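# Push a paper tray side guide against the stack

## Task

Push the tray's side guide inward until the paper stack sits square and flat against the tray wall facing the guide. The guide must end locked in the closest notch, touching or almost touching the stack over its whole length without pinching it. Pressing the guide very hard, moving it very fast, or shoving the stack sideways beyond the tray walls ends the attempt. The result only counts if it holds once the robot is gone, so release the guide and move the gripper away at the end.

## Robot and tools

Robot: two xArm6 arms with parallel grippers, named left_arm and right_arm. The names are labels only and say nothing about image sides. Bases in the scene frame: left_arm at (0, +0.276, +0.155) m, right_arm at (-0.002, -0.279, +0.155) m. Both are slightly tilted.

Scene frame: origin on the table top midway between the arms. +x points out over the table, +z points up, and left_arm sits on the +y side. All positions are in metres and all quaternions are wxyz with w first.

Gripper frame: the fingers point along the gripper's +z and open and close along its y. end_effector_position is the point between the closed finger pads, roughly 2 cm short of the fingertips. When the fingers close, the tips advance about 10 mm along +z.

The row format is shared by every moving call: 16 plain numbers in one flat list covering both arms. The first 8 are left_arm's x, y, z, qw, qx, qy, qz, opening, and the next 8 are right_arm's in the same order.
- x, y, z: an absolute target position for that gripper in the scene frame, in metres. It is not an offset.
- The quaternion: an absolute target orientation.
- opening: from -1 (closed) to +1 (fully open, 0.084 m).
A call is refused, and nothing is sent, if a target is more than 0.6 m from the arm's last reported position along any of its gripper's axes. To keep an arm or its orientation still, repeat its previous target pose and quaternion exactly. Don't copy the drifting reported values.

On every control step (1/30 s), the commanded pose is clipped to within 70 mm and 16 degrees of the measured pose. Position wins over orientation when both can't be met.

Tools:
- execute_actions {actions, pictures?}: actions is a list with zero or one item.
  - An empty list just looks and returns the state.
  - {"rows": [[16 numbers], ...], "steps": n} runs up to 15 steps. There is one row per step, and the last row repeats if there are fewer rows than steps; steps defaults to 15.
  - {"steps": n} with no rows waits up to 300 steps, counted from the last result, so your reply time is included.
  - pictures (true/false) turns the camera images on or off.
- move {target, speed}: target is one 16-number row of absolute poses. Each gripper follows a straight line to its pose, and both paths finish together within 0.5 to 10 s; if they would take longer, they stop short after 10 s. speed is in m/s, from 0.002 to 0.5, default 0.25, and turning is capped at twice that value in rad/s. Opening is sent at the start. The paths ignore obstacles and the other arm. Grippers lag, can overshoot the speed (especially near full reach), and hit harder the faster they move and the farther the target lies beyond the contact. The result adds a move: line:
  - Endings: done, off_target, moving, held or fault. If only one arm is named, the other is done.
  - limits=paced: the pose was clipped.
  - limits=held: a check blocked some steps. The arm may then move much faster than speed.
  - The result also gives each gripper's distance to its pose.
- wait {seconds 0–10}: lets time run with nothing new sent.
- zoom_image {camera, region [x0,y0,x1,y1]}: returns a closer view. camera is cam_low, cam_left_wrist or cam_right_wrist; all images are 504x504 pixels with the origin at the top left, and the region can be at most 504x504.
- show_instructions: shows the reference pages.
- read_manual: returns the licence texts.
- finished_scene {scene}: ends the given scene and grades it. This cannot be undone.

Reading results:
- State line: each gripper's position, quaternion and velocities.
- grip_measured: the finger opening on the same -1..1 scale.
- Hand target: the pose the controller is currently heading for.
- HELD: steps where your row, or part of it, was not sent.
- pose unreachable: the clearance check changed or blocked a command.
- Joint torques: raw drive outputs with offsets and noise, not contact forces.
- MOTOR HOT: appears at 65 °C. At 80 °C an OVER-TEMPERATURE FAULT brakes the arm until it cools.
- TORQUE FAULT: contact torque reached a load limit. That arm backs off, pauses 10 s and drops the rest of the call. Load limits in N m: waist and shoulder 46, elbow and forearm roll 27.6, wrist pitch and wrist roll 18.4.

After an action, an arm only continues to its last clipped pose, not to the far target, so check the result and send the remainder. Printed hand positions can be off, more so at long reach. Reply time keeps the simulation running, and waits are counted as well.

Cautions:
- Push the guide slowly (low speed) and with a target only a little past contact, so the push stays gentle.
- Don't let the stack escape past the tray walls.
- Don't knock anything off the table.
- Keep the arms from hitting each other, the mounting plates or the frame.
- Loose objects may be nudged occasionally.
- When done, open the gripper, lift it clear, and confirm the guide and stack stay put before calling finished_scene.

Each tool is called after ">>>" as name([rows], argument=value, ...), one row to a line, values as JSON.

## Session

>>> execute_actions(actions=[])

Scene clock: 0.00 s of 4100.00 s.
left_arm: end_effector_position=(+0.6273, +0.7020, +0.1490) grip_measured=+1.00 end_effector_quat_wxyz=(-0.001, +0.810, -0.587, +0.003) end_effector_velocity=(-0.000, +0.000, +0.000) end_effector_angular_velocity=(-0.000, -0.000, +0.001) | right_arm: end_effector_position=(+0.7426, -0.6866, +0.2452) grip_measured=+1.00 end_effector_quat_wxyz=(+0.559, +0.598, +0.524, +0.235) end_effector_velocity=(-0.000, -0.001, +0.001) end_effector_angular_velocity=(-0.001, -0.001, -0.000)
Joint positions: left_arm=[ 0.342  0.777 -2.123  0.545  1.16   1.464  0.084] | right_arm=[-0.449  0.488 -1.59  -2.858  0.555  0.556  0.084]
Joint velocities: left_arm=[ 0.001 -0.    -0.    -0.    -0.    -0.     0.   ] | right_arm=[-0.    -0.001 -0.    -0.001  0.     0.     0.   ]
Joint torques (N m, as the arm reports them, + toward a larger angle): no reading
Motor temperatures (°C, as the motors report them): left_arm=[32 33 33 31 35 31] | right_arm=[33 31 33 28 33 34]
Hand target (left_arm): +0.627, +0.702, +0.149; -0.001, +0.810, -0.587, +0.003
Hand target (right_arm): +0.743, -0.687, +0.245; +0.559, +0.598, +0.524, +0.235

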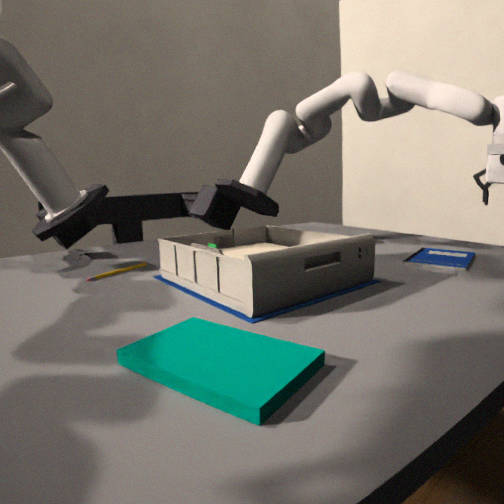

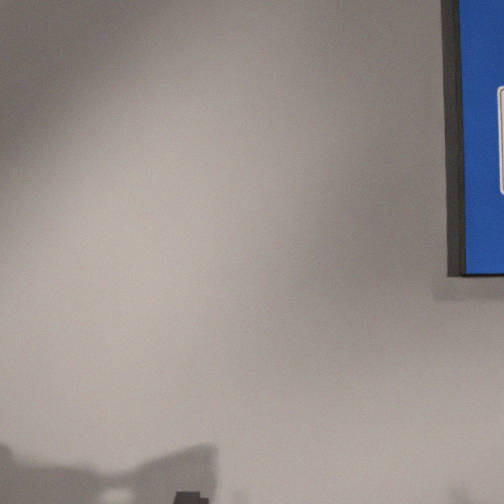

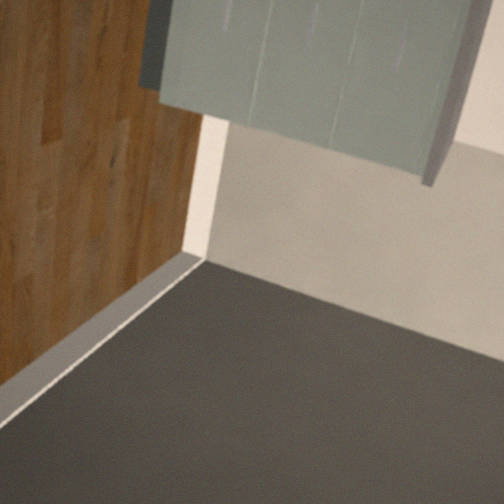

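>>> show_instructions()

>>> move(target=[0.6273,0.702,0.149,0,0.81,-0.587,0,1,0.36,-0.1,0.36,0,1,0,0,0.1], speed=0.4)

Reference images for this scene: manual page 1, manual page 2, manual page 3, manual page 4, manual page 5, manual page 6.

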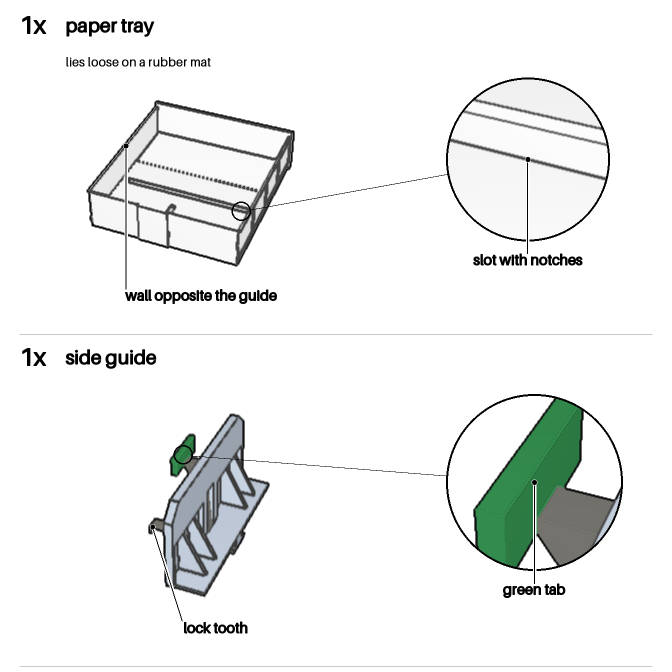

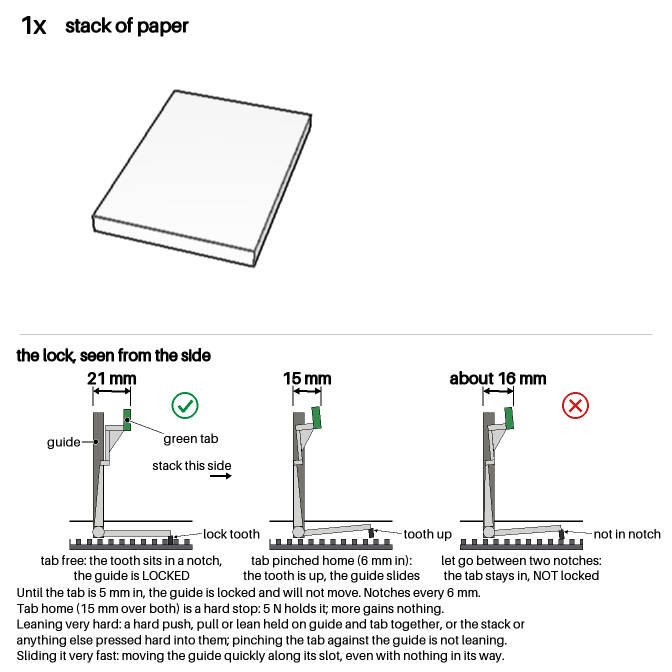

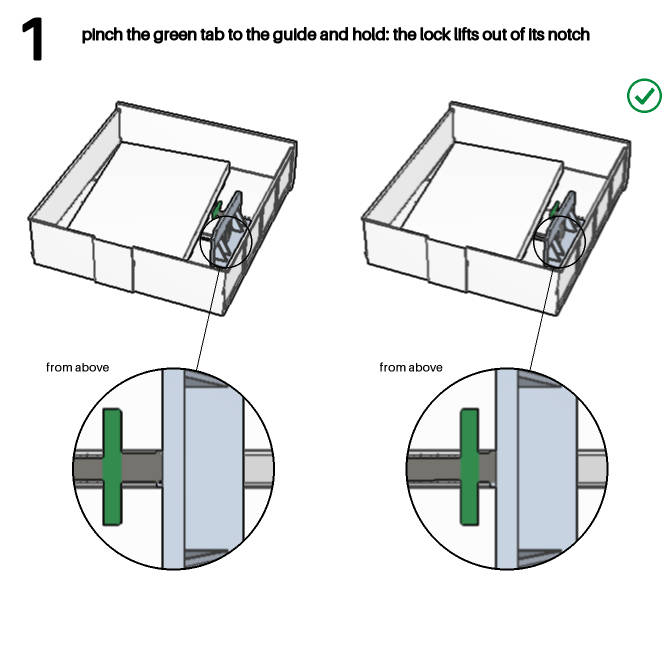

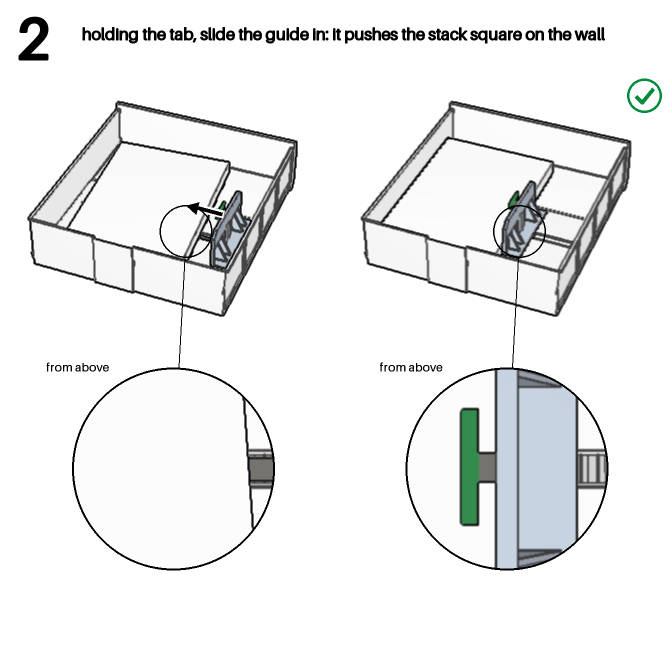

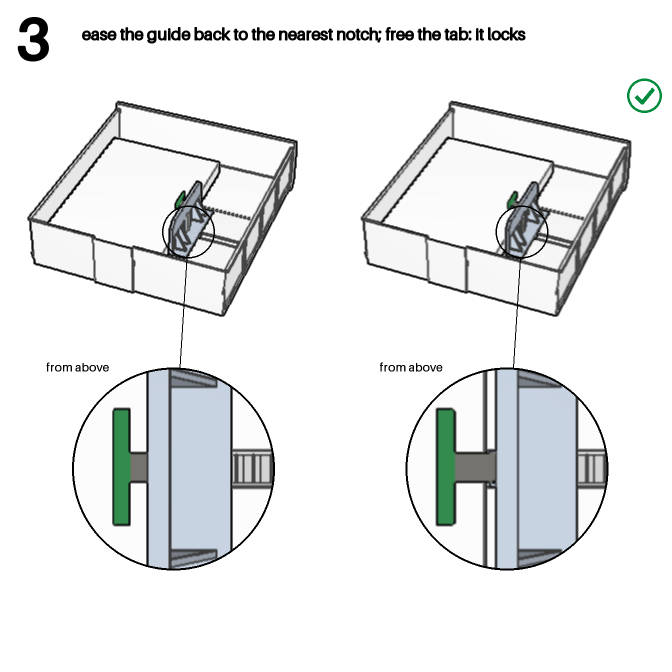

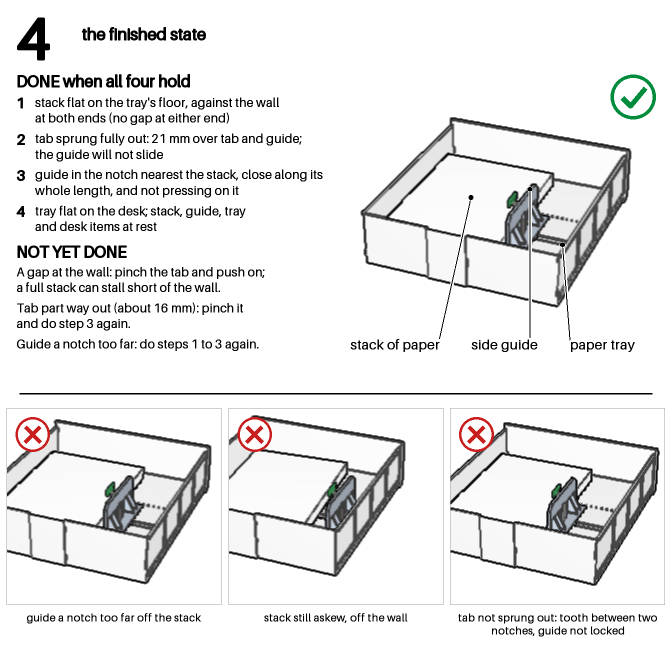

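action 0: the call puts the target (right_arm/x, right_arm/y, right_arm/z) 0.610 m from right_arm's end_effector_position in the last result along the gripper's own z axis as it stood there; a target may be at most 0.6 m away along each of those axes, so nothing of the call was run and nothing moved. Command a nearer target, and go on from there in a later call.

>>> move(target=[0.6273,0.702,0.149,0,0.81,-0.587,0,1,0.42,-0.15,0.38,0,1,0,0,0.1], speed=0.4)

Scene clock: 5.97 s of 4100.00 s.
left_arm: end_effector_position=(+0.6273, +0.7020, +0.1490) grip_measured=+1.00 end_effector_quat_wxyz=(-0.000, +0.810, -0.587, -0.000) end_effector_velocity=(-0.000, +0.000, -0.001) end_effector_angular_velocity=(-0.000, +0.001, +0.001) | right_arm: end_effector_position=(+0.4188, -0.1506, +0.3797) grip_measured=+0.09 end_effector_quat_wxyz=(-0.001, +1.000, +0.001, +0.000) end_effector_velocity=(-0.002, +0.002, +0.000) end_effector_angular_velocity=(+0.003, +0.001, -0.001)
Joint positions: left_arm=[ 0.34   0.785 -2.137  0.547  1.172  1.464  0.084] | right_arm=[ 0.652  0.271 -1.262 -0.464  1.34   0.938  0.048]
Joint velocities: left_arm=[ 0.001  0.002 -0.001 -0.    -0.001  0.     0.   ] | right_arm=[ 0.004  0.     0.002  0.004 -0.003  0.005 -0.   ]
Joint torques (N m, as the arm reports them, + toward a larger angle): left_arm=[-18.75 -30.83 -12.49  -0.37  -1.65  -0.05] | right_arm=[  8.29 -19.81 -15.42  -0.75  -0.76   0.32]
Motor temperatures (°C, as the motors report them): left_arm=[32 33 33 31 35 31] | right_arm=[33 31 34 28 33 34]
Hand target (left_arm): +0.627, +0.702, +0.149; -0.000, +0.810, -0.587, -0.000
Hand target (right_arm): +0.419, -0.150, +0.380; -0.001, +1.000, +0.001, +0.000
Off the commanded pose (left_arm): 0.000 m, 0 deg.
Off the commanded pose (right_arm): 0.001 m, 0 deg.
move: done

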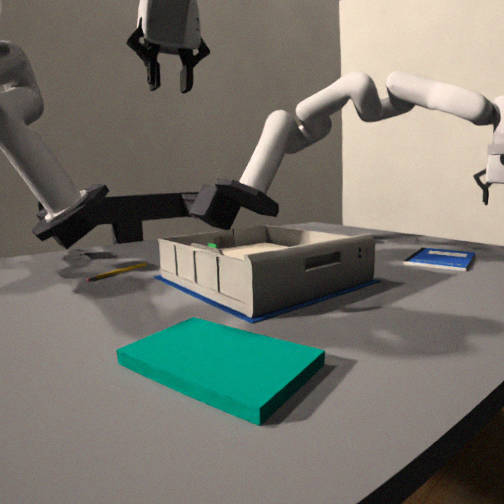

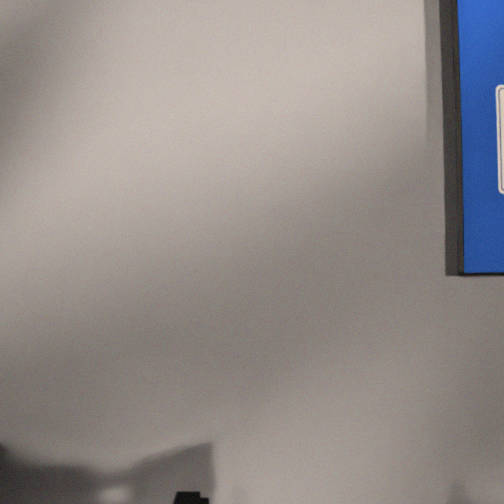

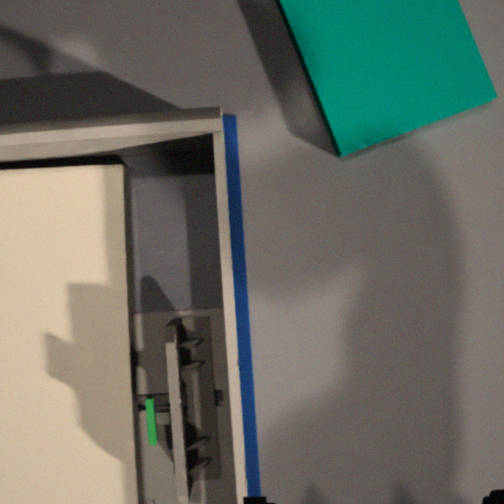

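>>> move(target=[0.6273,0.702,0.149,0,0.81,-0.587,0,1,0.33,-0.065,0.25,0,0.9994,0.034,0,0.1], speed=0.3)

Scene clock: 11.43 s of 4100.00 s.
left_arm: end_effector_position=(+0.6273, +0.7020, +0.1490) grip_measured=+1.00 end_effector_quat_wxyz=(+0.000, +0.810, -0.587, -0.000) end_effector_velocity=(-0.000, +0.000, +0.000) end_effector_angular_velocity=(-0.000, +0.001, +0.001) | right_arm: end_effector_position=(+0.3303, -0.0651, +0.2503) grip_measured=+0.09 end_effector_quat_wxyz=(-0.000, +0.999, +0.034, +0.000) end_effector_velocity=(-0.001, +0.001, -0.002) end_effector_angular_velocity=(-0.002, -0.000, +0.002)
Joint positions: left_arm=[ 0.34   0.785 -2.137  0.547  1.172  1.464  0.084] | right_arm=[ 0.738  0.445 -0.992 -0.517  0.976  1.156  0.048]
Joint velocities: left_arm=[ 0.    -0.001  0.001 -0.     0.001 -0.001  0.   ] | right_arm=[ 0.001  0.005  0.001 -0.003 -0.003  0.003 -0.   ]
Joint torques (N m, as the arm reports them, + toward a larger angle): left_arm=[-18.57 -30.94 -12.57  -0.41  -1.56   0.02] | right_arm=[  7.9  -22.45 -14.74  -0.9   -0.64   0.36]
Motor temperatures (°C, as the motors report them): left_arm=[32 33 34 31 35 31] | right_arm=[33 31 34 28 33 34]
Hand target (left_arm): +0.627, +0.702, +0.149; -0.000, +0.810, -0.587, -0.000
Hand target (right_arm): +0.330, -0.065, +0.250; -0.000, +0.999, +0.034, -0.000
Off the commanded pose (left_arm): 0.000 m, 0 deg.
Off the commanded pose (right_arm): 0.000 m, 0 deg.
After step 90, 1.23 s passed at rest.
move: done

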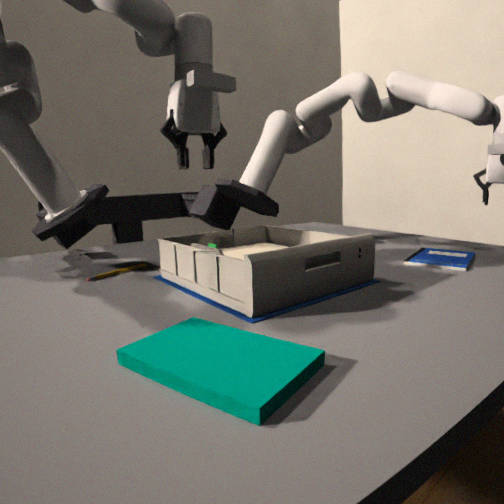

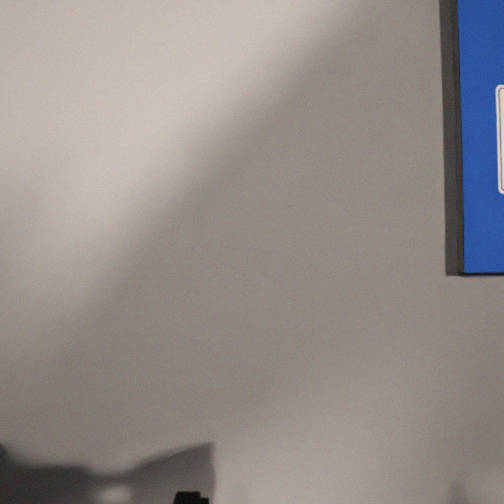

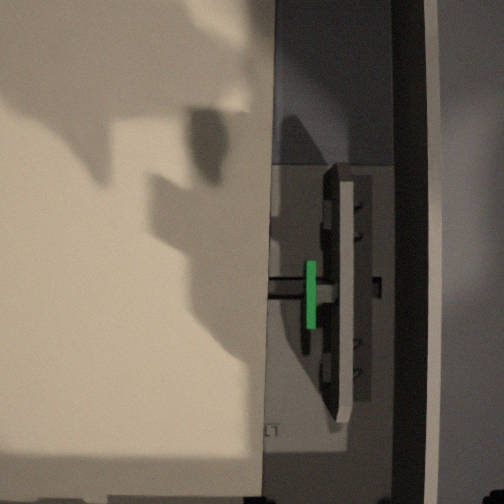

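>>> move(target=[0.6273,0.702,0.149,0,0.81,-0.587,0,1,0.378,-0.063,0.13,0,0.9994,0.034,0,-0.2])

>>> move(target=[0.6273,0.702,0.149,0,0.81,-0.587,0,1,0.378,-0.063,0.085,0,0.9994,0.034,0,-0.2], speed=0.05)

>>> execute_actions([
  {"rows":[[0.6273,0.702,0.149,0,0.81,-0.587,0,1,0.378,-0.063,0.085,0,0.9994,0.034,0,-0.3],[0.6273,0.702,0.149,0,0.81,-0.587,0,1,0.378,-0.063,0.085,0,0.9994,0.034,0,-0.4],[0.6273,0.702,0.149,0,0.81,-0.587,0,1,0.378,-0.064,0.085,0,0.9994,0.034,0,-0.5],[0.6273,0.702,0.149,0,0.81,-0.587,0,1,0.378,-0.065,0.085,0,0.9994,0.034,0,-0.6],[0.6273,0.702,0.149,0,0.81,-0.587,0,1,0.378,-0.066,0.085,0,0.9994,0.034,0,-0.75]],"steps":15},
])

Scene clock: 19.23 s of 4100.00 s.
left_arm: end_effector_position=(+0.6273, +0.7020, +0.1490) grip_measured=+1.00 end_effector_quat_wxyz=(+0.000, +0.810, -0.587, -0.000) end_effector_velocity=(-0.000, +0.000, -0.001) end_effector_angular_velocity=(-0.001, +0.001, +0.000) | right_arm: end_effector_position=(+0.3783, -0.0628, +0.1305) grip_measured=-0.21 end_effector_quat_wxyz=(-0.000, +0.999, +0.034, +0.000) end_effector_velocity=(+0.001, -0.000, -0.003) end_effector_angular_velocity=(-0.002, +0.002, -0.001)
Joint positions: left_arm=[ 0.34   0.785 -2.137  0.547  1.172  1.464  0.084] | right_arm=[ 0.533  0.726 -1.083 -0.736  0.771  1.207  0.035]
Joint velocities: left_arm=[ 0.001  0.     0.    -0.001 -0.    -0.     0.   ] | right_arm=[-0.005  0.007 -0.004 -0.003 -0.001  0.001  0.   ]
Joint torques (N m, as the arm reports them, + toward a larger angle): left_arm=[-18.58 -30.94 -12.56  -0.39  -1.59  -0.04] | right_arm=[  9.   -26.71 -11.71  -0.65  -0.68   0.31]
Motor temperatures (°C, as the motors report them): left_arm=[32 33 34 31 35 31] | right_arm=[33 31 34 28 33 34]
Hand target (left_arm): +0.627, +0.702, +0.149; +0.000, +0.810, -0.587, +0.000
Hand target (right_arm): +0.378, -0.063, +0.130; +0.000, +0.999, +0.034, +0.000
Off the commanded pose (left_arm): 0.000 m, 0 deg.
Off the commanded pose (right_arm): 0.001 m, 0 deg.
After step 90, 3.67 s passed at rest.
move: done

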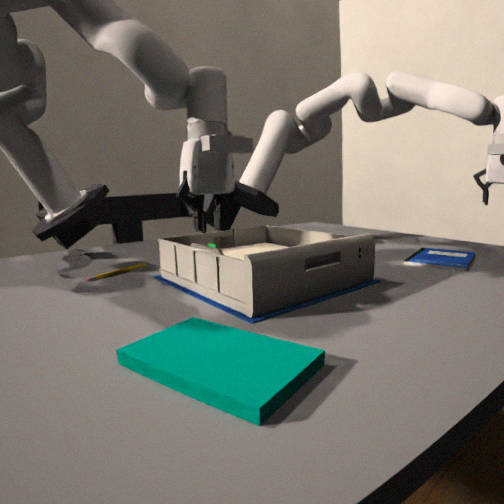

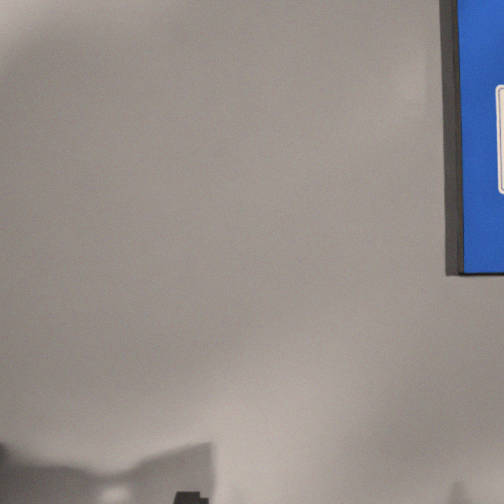

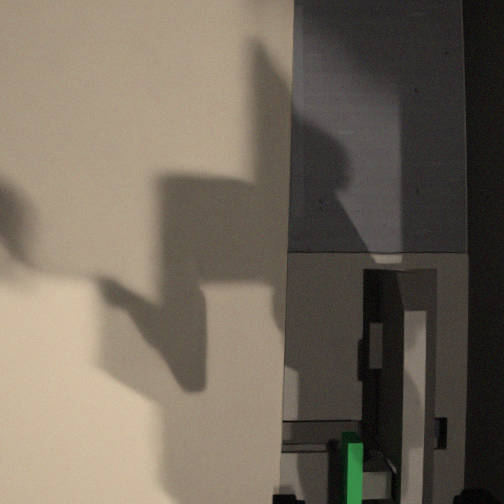

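Scene clock: 20.50 s of 4100.00 s.
left_arm: end_effector_position=(+0.6273, +0.7020, +0.1490) grip_measured=+1.00 end_effector_quat_wxyz=(-0.000, +0.810, -0.587, +0.000) end_effector_velocity=(+0.000, -0.001, +0.000) end_effector_angular_velocity=(-0.001, +0.000, -0.001) | right_arm: end_effector_position=(+0.3781, -0.0630, +0.0853) grip_measured=-0.21 end_effector_quat_wxyz=(+0.000, +0.999, +0.034, +0.000) end_effector_velocity=(+0.001, +0.001, -0.001) end_effector_angular_velocity=(+0.001, -0.002, -0.001)
Joint positions: left_arm=[ 0.34   0.785 -2.137  0.547  1.172  1.464  0.084] | right_arm=[ 0.473  0.825 -1.104 -0.837  0.703  1.268  0.035]
Joint velocities: left_arm=[-0.001 -0.     0.001 -0.     0.     0.     0.   ] | right_arm=[-0.002  0.005 -0.004 -0.005 -0.002  0.004  0.   ]
Joint torques (N m, as the arm reports them, + toward a larger angle): left_arm=[-18.66 -31.01 -12.36  -0.41  -1.58  -0.02] | right_arm=[  9.85 -27.03 -10.87  -0.41  -0.77   0.28]
Motor temperatures (°C, as the motors report them): left_arm=[32 33 34 31 35 31] | right_arm=[33 31 34 28 33 34]
Hand target (left_arm): +0.627, +0.702, +0.149; +0.000, +0.810, -0.587, -0.000
Hand target (right_arm): +0.378, -0.063, +0.085; +0.000, +0.999, +0.034, +0.000
Off the commanded pose (left_arm): 0.000 m, 0 deg.
Off the commanded pose (right_arm): 0.000 m, 0 deg.
move: done

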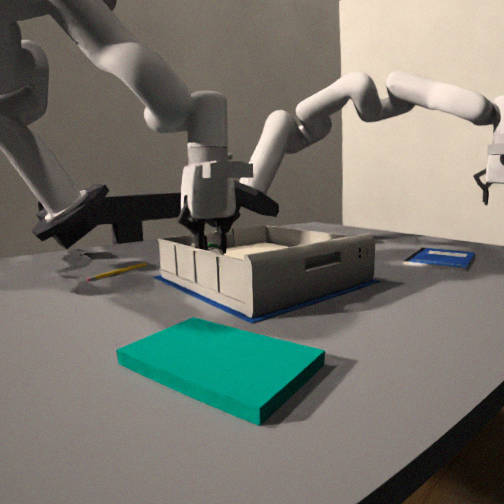

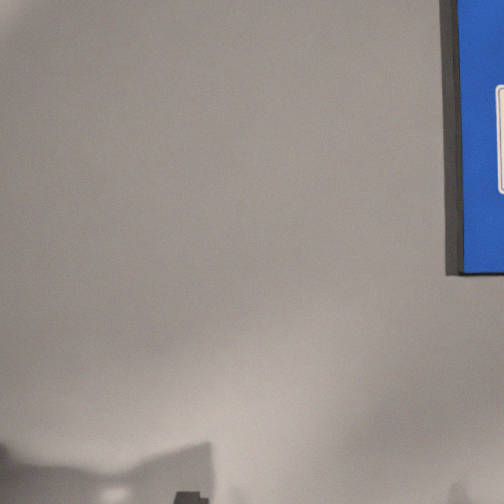

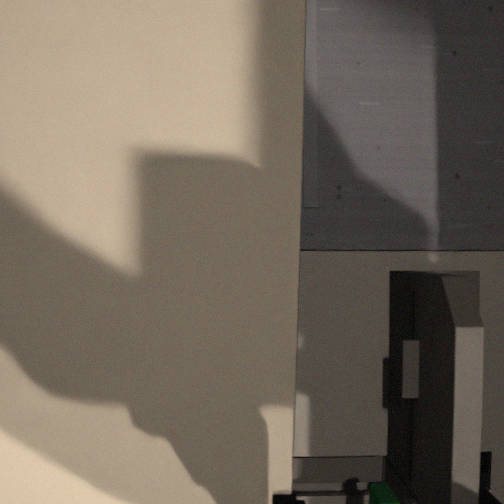

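Scene clock: 21.00 s of 4100.00 s.
left_arm: end_effector_position=(+0.6273, +0.7020, +0.1490) grip_measured=+1.00 end_effector_quat_wxyz=(+0.000, +0.810, -0.587, -0.000) end_effector_velocity=(-0.000, +0.001, -0.001) end_effector_angular_velocity=(+0.000, -0.001, +0.001) | right_arm: end_effector_position=(+0.3785, -0.0685, +0.0853) grip_measured=-0.55 end_effector_quat_wxyz=(+0.005, +0.999, +0.033, -0.000) end_effector_velocity=(-0.001, +0.000, -0.001) end_effector_angular_velocity=(-0.005, +0.001, +0.004)
Joint positions: left_arm=[ 0.34   0.785 -2.137  0.547  1.172  1.464  0.084] | right_arm=[ 0.468  0.816 -1.097 -0.843  0.712  1.268  0.02 ]
Joint velocities: left_arm=[ 0.002  0.     0.     0.    -0.002  0.001  0.   ] | right_arm=[ 0.002  0.004 -0.001 -0.001  0.004  0.    -0.   ]
Joint torques (N m, as the arm reports them, + toward a larger angle): left_arm=[-18.75 -30.97 -12.53  -0.42  -1.6   -0.08] | right_arm=[ 11.98  -7.69 -11.81  -0.86  -8.07   0.24]
Motor temperatures (°C, as the motors report them): left_arm=[32 33 34 31 35 31] | right_arm=[33 31 34 28 33 34]
Hand target (left_arm): +0.627, +0.702, +0.149; +0.000, +0.810, -0.587, -0.000
Hand target (right_arm): +0.378, -0.066, +0.085; +0.000, +0.999, +0.034, -0.000
Off the commanded pose (left_arm): 0.000 m, 0 deg.
Off the commanded pose (right_arm): 0.003 m, 1 deg.
Steps of this call (steps 1 to 15: all 15 steps of this action). Readings (end_effector_position):
1: left_arm (+0.6273, +0.7020, +0.1490) | right_arm (+0.3782, -0.0632, +0.0852)
2: left_arm (+0.6273, +0.7020, +0.1490) | right_arm (+0.3783, -0.0640, +0.0853)
4: left_arm (+0.6273, +0.7020, +0.1490) | right_arm (+0.3785, -0.0660, +0.0855)
8: left_arm (+0.6273, +0.7020, +0.1490) | right_arm (+0.3786, -0.0684, +0.0855)
15: the state above

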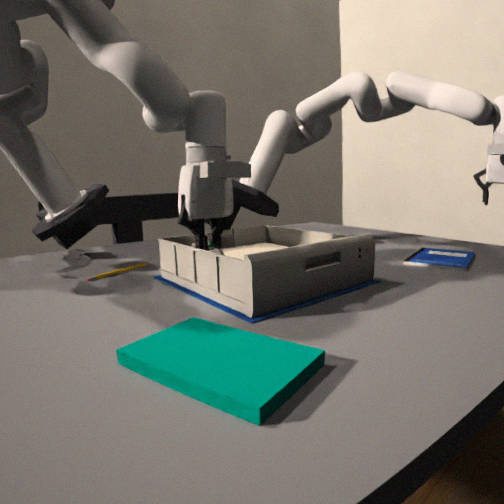

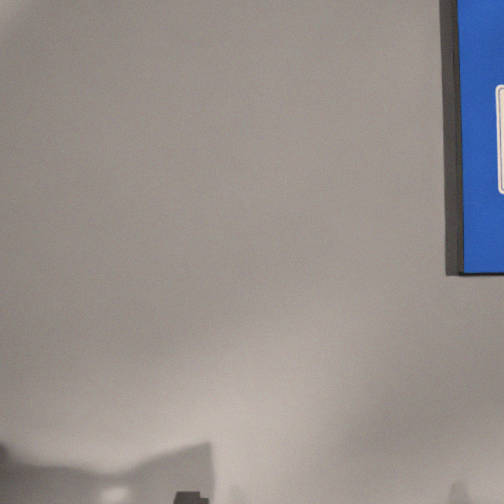

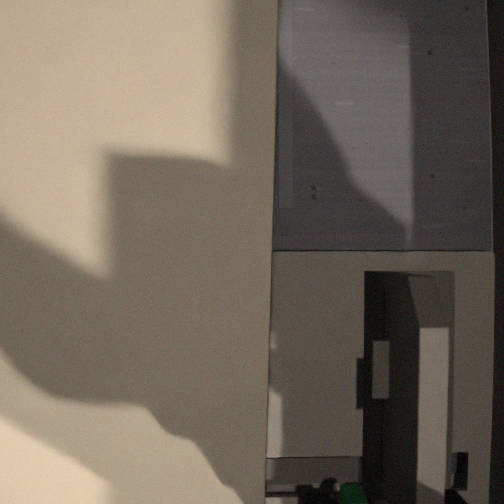

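Being pulled to -y; follow it.

>>> move(target=[0.6273,0.702,0.149,0,0.81,-0.587,0,1,0.3785,-0.071,0.085,0,0.9994,0.034,0,-0.8], speed=0.02)

Scene clock: 23.60 s of 4100.00 s.
left_arm: end_effector_position=(+0.6273, +0.7020, +0.1490) grip_measured=+1.00 end_effector_quat_wxyz=(+0.000, +0.810, -0.587, -0.000) end_effector_velocity=(+0.000, -0.002, -0.001) end_effector_angular_velocity=(-0.003, +0.001, -0.001) | right_arm: end_effector_position=(+0.3782, -0.0711, +0.0848) grip_measured=-0.61 end_effector_quat_wxyz=(+0.000, +0.999, +0.034, -0.000) end_effector_velocity=(-0.000, -0.000, -0.000) end_effector_angular_velocity=(-0.001, +0.000, +0.000)
Joint positions: left_arm=[ 0.34   0.785 -2.137  0.547  1.172  1.464  0.084] | right_arm=[ 0.459  0.807 -1.083 -0.85   0.699  1.267  0.017]
Joint velocities: left_arm=[-0.001  0.002  0.001 -0.002 -0.     0.    -0.   ] | right_arm=[-0.    -0.     0.001  0.     0.     0.    -0.   ]
Joint torques (N m, as the arm reports them, + toward a larger angle): left_arm=[-18.68 -31.1  -12.54  -0.47  -1.59   0.  ] | right_arm=[ 11.53 -14.38  -6.52  -0.42  -3.02   0.42]
Motor temperatures (°C, as the motors report them): left_arm=[32 33 34 31 35 31] | right_arm=[33 31 34 28 33 34]
Hand target (left_arm): +0.627, +0.702, +0.149; +0.000, +0.810, -0.587, +0.000
Hand target (right_arm): +0.379, -0.071, +0.085; +0.000, +0.999, +0.034, +0.000
Off the commanded pose (left_arm): 0.000 m, 0 deg.
Off the commanded pose (right_arm): 0.000 m, 0 deg.
move: done

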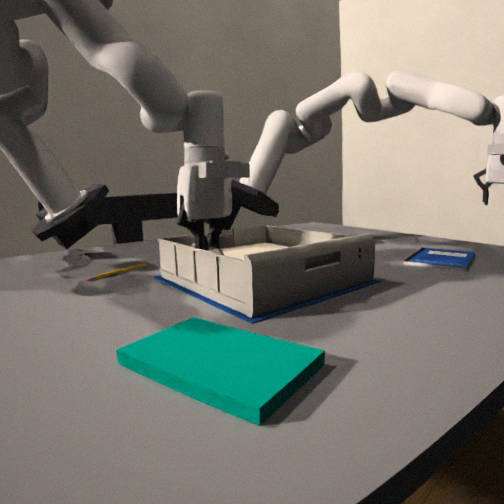

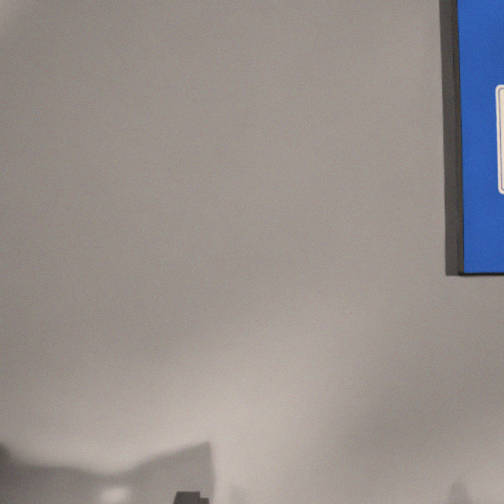

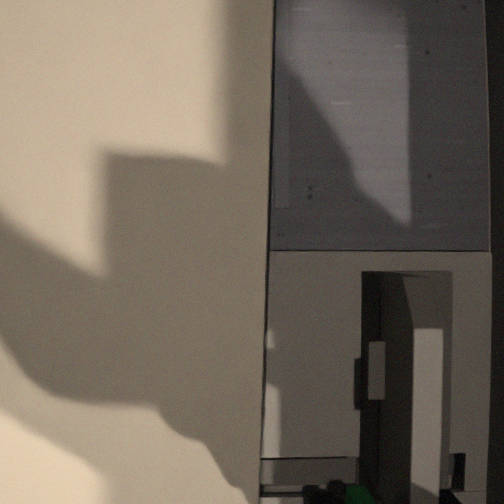

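Still loaded toward +y on the guide; go further.

>>> move(target=[0.6273,0.702,0.149,0,0.81,-0.587,0,1,0.3787,-0.074,0.085,0,0.9994,0.034,0,-0.8], speed=0.02)

Scene clock: 26.13 s of 4100.00 s.
left_arm: end_effector_position=(+0.6273, +0.7020, +0.1490) grip_measured=+1.00 end_effector_quat_wxyz=(+0.000, +0.810, -0.587, -0.000) end_effector_velocity=(+0.000, +0.000, +0.001) end_effector_angular_velocity=(+0.001, -0.002, -0.001) | right_arm: end_effector_position=(+0.3786, -0.0737, +0.0849) grip_measured=-0.66 end_effector_quat_wxyz=(-0.000, +0.999, +0.034, -0.000) end_effector_velocity=(+0.002, -0.002, +0.001) end_effector_angular_velocity=(-0.003, -0.002, -0.002)
Joint positions: left_arm=[ 0.34   0.785 -2.137  0.547  1.172  1.464  0.084] | right_arm=[ 0.454  0.8   -1.077 -0.855  0.697  1.266  0.015]
Joint velocities: left_arm=[-0.    -0.002  0.001  0.    -0.002  0.    -0.   ] | right_arm=[-0.002 -0.004  0.001 -0.002  0.004 -0.     0.   ]
Joint torques (N m, as the arm reports them, + toward a larger angle): left_arm=[-18.64 -30.81 -12.47  -0.47  -1.59  -0.14] | right_arm=[  9.27 -22.79  -7.39  -0.38   0.14   0.57]
Motor temperatures (°C, as the motors report them): left_arm=[32 33 34 31 35 31] | right_arm=[33 31 34 28 33 34]
Hand target (left_arm): +0.627, +0.702, +0.149; +0.000, +0.810, -0.587, +0.000
Hand target (right_arm): +0.379, -0.074, +0.085; +0.000, +0.999, +0.034, +0.000
Off the commanded pose (left_arm): 0.000 m, 0 deg.
Off the commanded pose (right_arm): 0.000 m, 0 deg.
move: done

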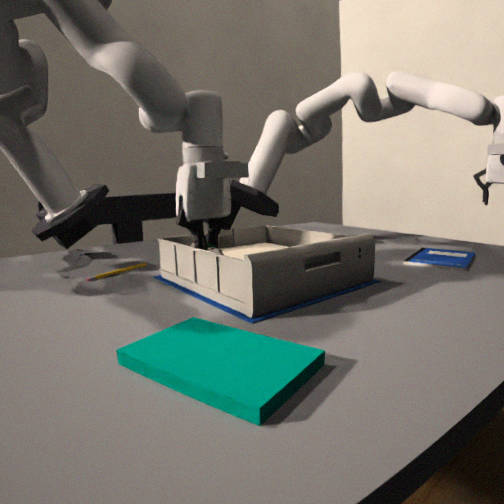

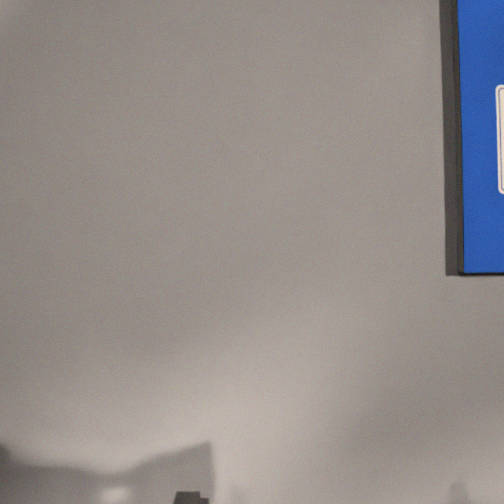

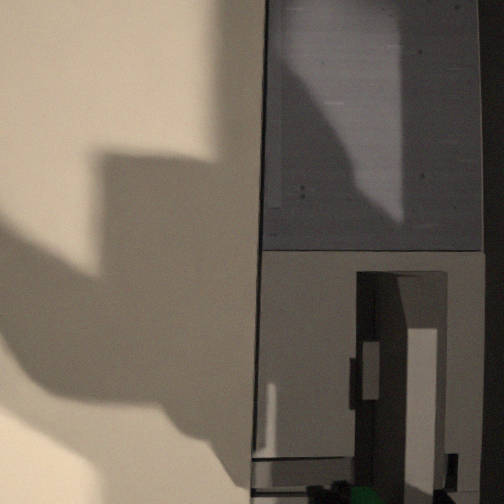

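>>> move(target=[0.6273,0.702,0.149,0,0.81,-0.587,0,1,0.3763,-0.040,0.085,0,0.9994,0.034,0,-0.8], speed=0.015)

>>> move(target=[0.6273,0.702,0.149,0,0.81,-0.587,0,1,0.3755,-0.028,0.085,0,0.9994,0.034,0,-0.8], speed=0.01)

Scene clock: 32.37 s of 4100.00 s.
left_arm: end_effector_position=(+0.6273, +0.7020, +0.1490) grip_measured=+1.00 end_effector_quat_wxyz=(+0.000, +0.810, -0.587, +0.000) end_effector_velocity=(-0.001, +0.000, -0.001) end_effector_angular_velocity=(-0.002, +0.002, +0.001) | right_arm: end_effector_position=(+0.3763, -0.0402, +0.0851) grip_measured=-0.66 end_effector_quat_wxyz=(-0.000, +0.999, +0.034, +0.000) end_effector_velocity=(+0.000, +0.002, +0.001) end_effector_angular_velocity=(+0.001, -0.002, +0.000)
Joint positions: left_arm=[ 0.34   0.785 -2.137  0.547  1.172  1.464  0.084] | right_arm=[ 0.513  0.878 -1.165 -0.802  0.716  1.272  0.015]
Joint velocities: left_arm=[ 0.002  0.     0.001 -0.001  0.     0.     0.   ] | right_arm=[ 0.003  0.003 -0.004  0.001  0.     0.     0.   ]
Joint torques (N m, as the arm reports them, + toward a larger angle): left_arm=[-18.73 -30.89 -12.48  -0.31  -1.57  -0.08] | right_arm=[ 10.71 -23.45  -7.94  -0.44  -0.73   0.09]
Motor temperatures (°C, as the motors report them): left_arm=[32 33 34 31 35 31] | right_arm=[33 31 34 28 33 34]
Hand target (left_arm): +0.627, +0.702, +0.149; -0.000, +0.810, -0.587, +0.000
Hand target (right_arm): +0.376, -0.040, +0.085; -0.000, +0.999, +0.034, -0.000
Off the commanded pose (left_arm): 0.000 m, 0 deg.
Off the commanded pose (right_arm): 0.000 m, 0 deg.
After step 90, 0.67 s passed at rest.
move: done

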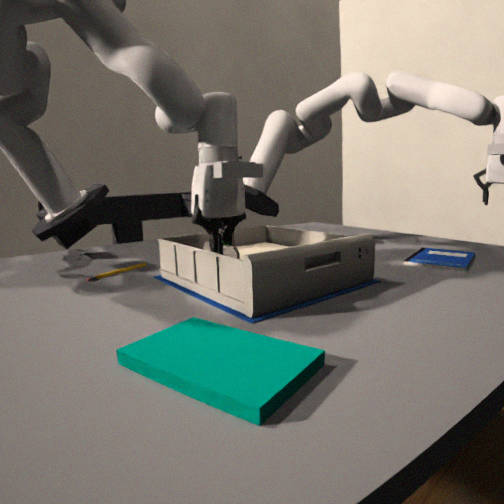

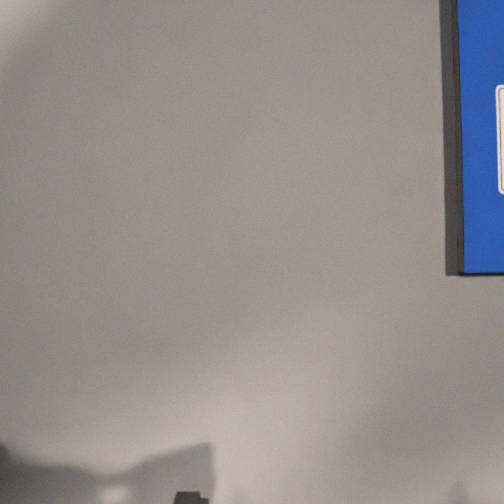

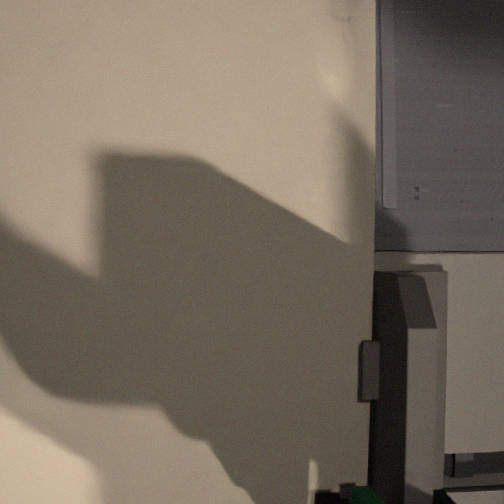

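Scene clock: 33.80 s of 4100.00 s.
left_arm: end_effector_position=(+0.6273, +0.7020, +0.1490) grip_measured=+1.00 end_effector_quat_wxyz=(+0.000, +0.810, -0.587, -0.000) end_effector_velocity=(+0.000, -0.001, -0.000) end_effector_angular_velocity=(-0.001, +0.000, -0.001) | right_arm: end_effector_position=(+0.3755, -0.0281, +0.0851) grip_measured=-0.66 end_effector_quat_wxyz=(-0.000, +0.999, +0.034, +0.000) end_effector_velocity=(+0.000, +0.002, -0.000) end_effector_angular_velocity=(+0.001, +0.000, -0.000)
Joint positions: left_arm=[ 0.34   0.785 -2.137  0.547  1.172  1.464  0.084] | right_arm=[ 0.533  0.906 -1.198 -0.783  0.724  1.272  0.015]
Joint velocities: left_arm=[-0.001  0.001  0.001 -0.001 -0.    -0.    -0.   ] | right_arm=[ 0.003  0.005 -0.006  0.003 -0.    -0.    -0.   ]
Joint torques (N m, as the arm reports them, + toward a larger angle): left_arm=[-18.41 -30.94 -12.47  -0.47  -1.51  -0.01] | right_arm=[ 10.07 -23.05  -8.46  -0.39  -0.7    0.22]
Motor temperatures (°C, as the motors report them): left_arm=[32 33 34 31 35 31] | right_arm=[33 31 34 28 33 34]
Hand target (left_arm): +0.627, +0.702, +0.149; +0.000, +0.810, -0.587, -0.000
Hand target (right_arm): +0.375, -0.028, +0.085; -0.000, +0.999, +0.034, -0.000
Off the commanded pose (left_arm): 0.000 m, 0 deg.
Off the commanded pose (right_arm): 0.000 m, 0 deg.
move: done

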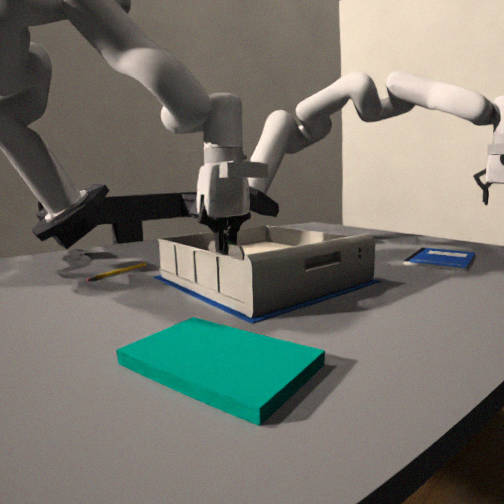

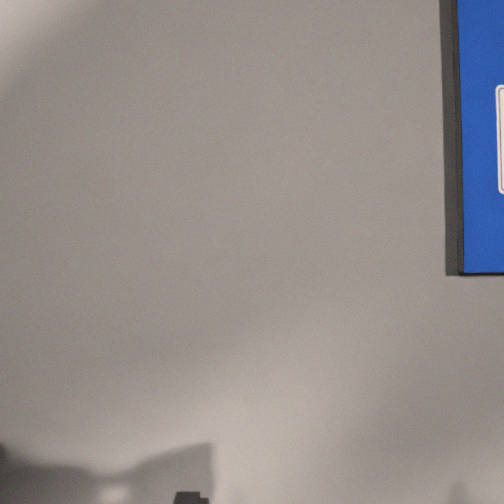

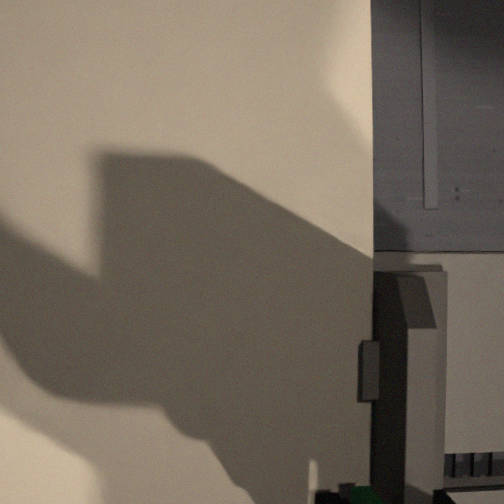

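>>> move(target=[0.6273,0.702,0.149,0,0.81,-0.587,0,1,0.375,-0.021,0.085,0,0.9994,0.034,0,-0.8], speed=0.008)

>>> move(target=[0.6273,0.702,0.149,0,0.81,-0.587,0,1,0.3746,-0.015,0.085,0,0.9994,0.034,0,-0.8], speed=0.008)

Scene clock: 38.83 s of 4100.00 s.
left_arm: end_effector_position=(+0.6273, +0.7020, +0.1490) grip_measured=+1.00 end_effector_quat_wxyz=(+0.000, +0.810, -0.587, -0.000) end_effector_velocity=(-0.000, +0.001, -0.001) end_effector_angular_velocity=(+0.001, +0.001, +0.000) | right_arm: end_effector_position=(+0.3749, -0.0243, +0.0846) grip_measured=-0.56 end_effector_quat_wxyz=(+0.006, +0.999, +0.034, -0.001) end_effector_velocity=(+0.000, +0.001, +0.000) end_effector_angular_velocity=(+0.003, -0.001, -0.001)
Joint positions: left_arm=[ 0.34   0.785 -2.137  0.547  1.172  1.464  0.084] | right_arm=[ 0.545  0.922 -1.22  -0.771  0.743  1.271  0.02 ]
Joint velocities: left_arm=[ 0.001  0.001 -0.001  0.001  0.    -0.     0.   ] | right_arm=[-0.     0.    -0.     0.    -0.003 -0.     0.001]
Joint torques (N m, as the arm reports them, + toward a larger angle): left_arm=[-18.55 -30.75 -12.58  -0.3   -1.49  -0.05] | right_arm=[15.36 -6.76 -8.77  0.39 -8.77  0.67]
Motor temperatures (°C, as the motors report them): left_arm=[32 33 34 31 35 31] | right_arm=[33 31 34 28 33 34]
Hand target (left_arm): +0.627, +0.702, +0.149; -0.000, +0.810, -0.587, +0.000
Hand target (right_arm): +0.375, -0.021, +0.085; +0.000, +0.999, +0.034, -0.000
Off the commanded pose (left_arm): 0.000 m, 0 deg.
Off the commanded pose (right_arm): 0.003 m, 1 deg.
After step 90, 0.57 s passed at rest.
move: done

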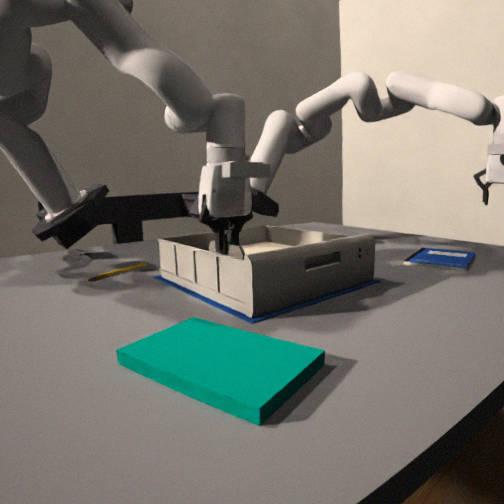

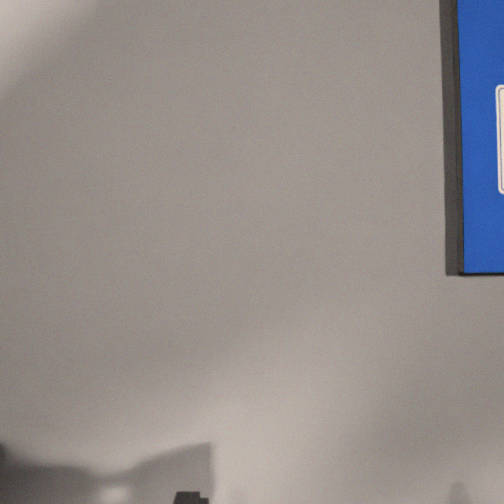

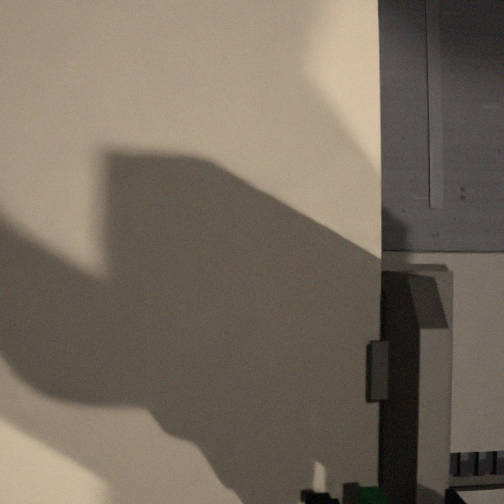

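Scene clock: 40.60 s of 4100.00 s.
left_arm: end_effector_position=(+0.6273, +0.7020, +0.1490) grip_measured=+1.00 end_effector_quat_wxyz=(+0.000, +0.810, -0.587, +0.000) end_effector_velocity=(+0.001, +0.001, +0.000) end_effector_angular_velocity=(+0.001, -0.002, +0.001) | right_arm: end_effector_position=(+0.3741, -0.0179, +0.0841) grip_measured=-0.27 end_effector_quat_wxyz=(+0.006, +0.999, +0.034, -0.001) end_effector_velocity=(+0.000, +0.001, +0.000) end_effector_angular_velocity=(+0.002, -0.000, -0.001)
Joint positions: left_arm=[ 0.34   0.785 -2.137  0.547  1.172  1.464  0.084] | right_arm=[ 0.555  0.938 -1.237 -0.762  0.746  1.271  0.033]
Joint velocities: left_arm=[ 0.     0.001 -0.002  0.    -0.001 -0.     0.   ] | right_arm=[-0.     0.    -0.001  0.    -0.002 -0.     0.001]
Joint torques (N m, as the arm reports them, + toward a larger angle): left_arm=[-18.49 -30.81 -12.58  -0.36  -1.57   0.05] | right_arm=[18.4  -8.63 -6.43  1.47 -8.18  0.69]
Motor temperatures (°C, as the motors report them): left_arm=[32 33 34 31 35 31] | right_arm=[33 31 34 28 33 34]
Hand target (left_arm): +0.627, +0.702, +0.149; +0.000, +0.810, -0.587, +0.000
Hand target (right_arm): +0.375, -0.015, +0.085; +0.000, +0.999, +0.034, -0.000
Off the commanded pose (left_arm): 0.000 m, 0 deg.
Off the commanded pose (right_arm): 0.003 m, 1 deg.
move: done

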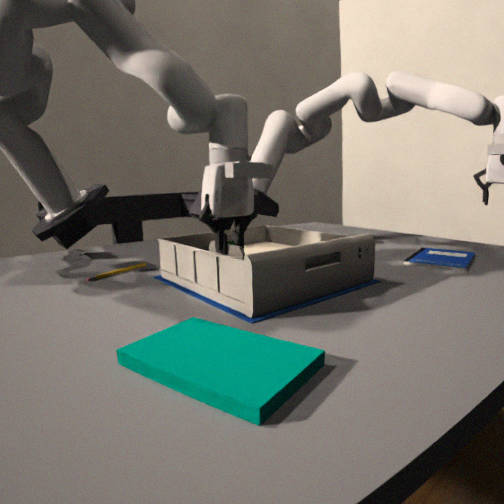

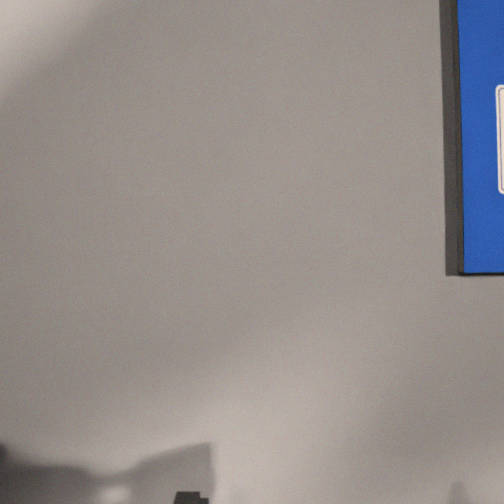

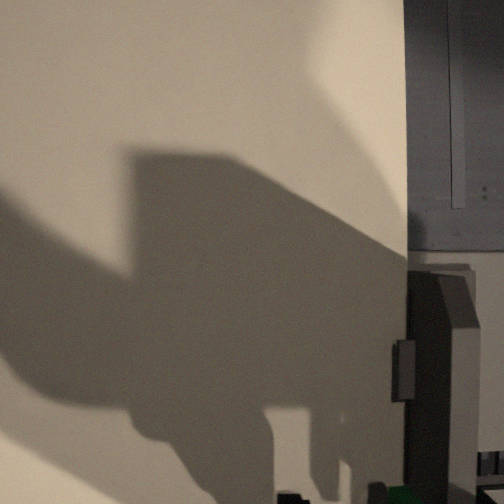

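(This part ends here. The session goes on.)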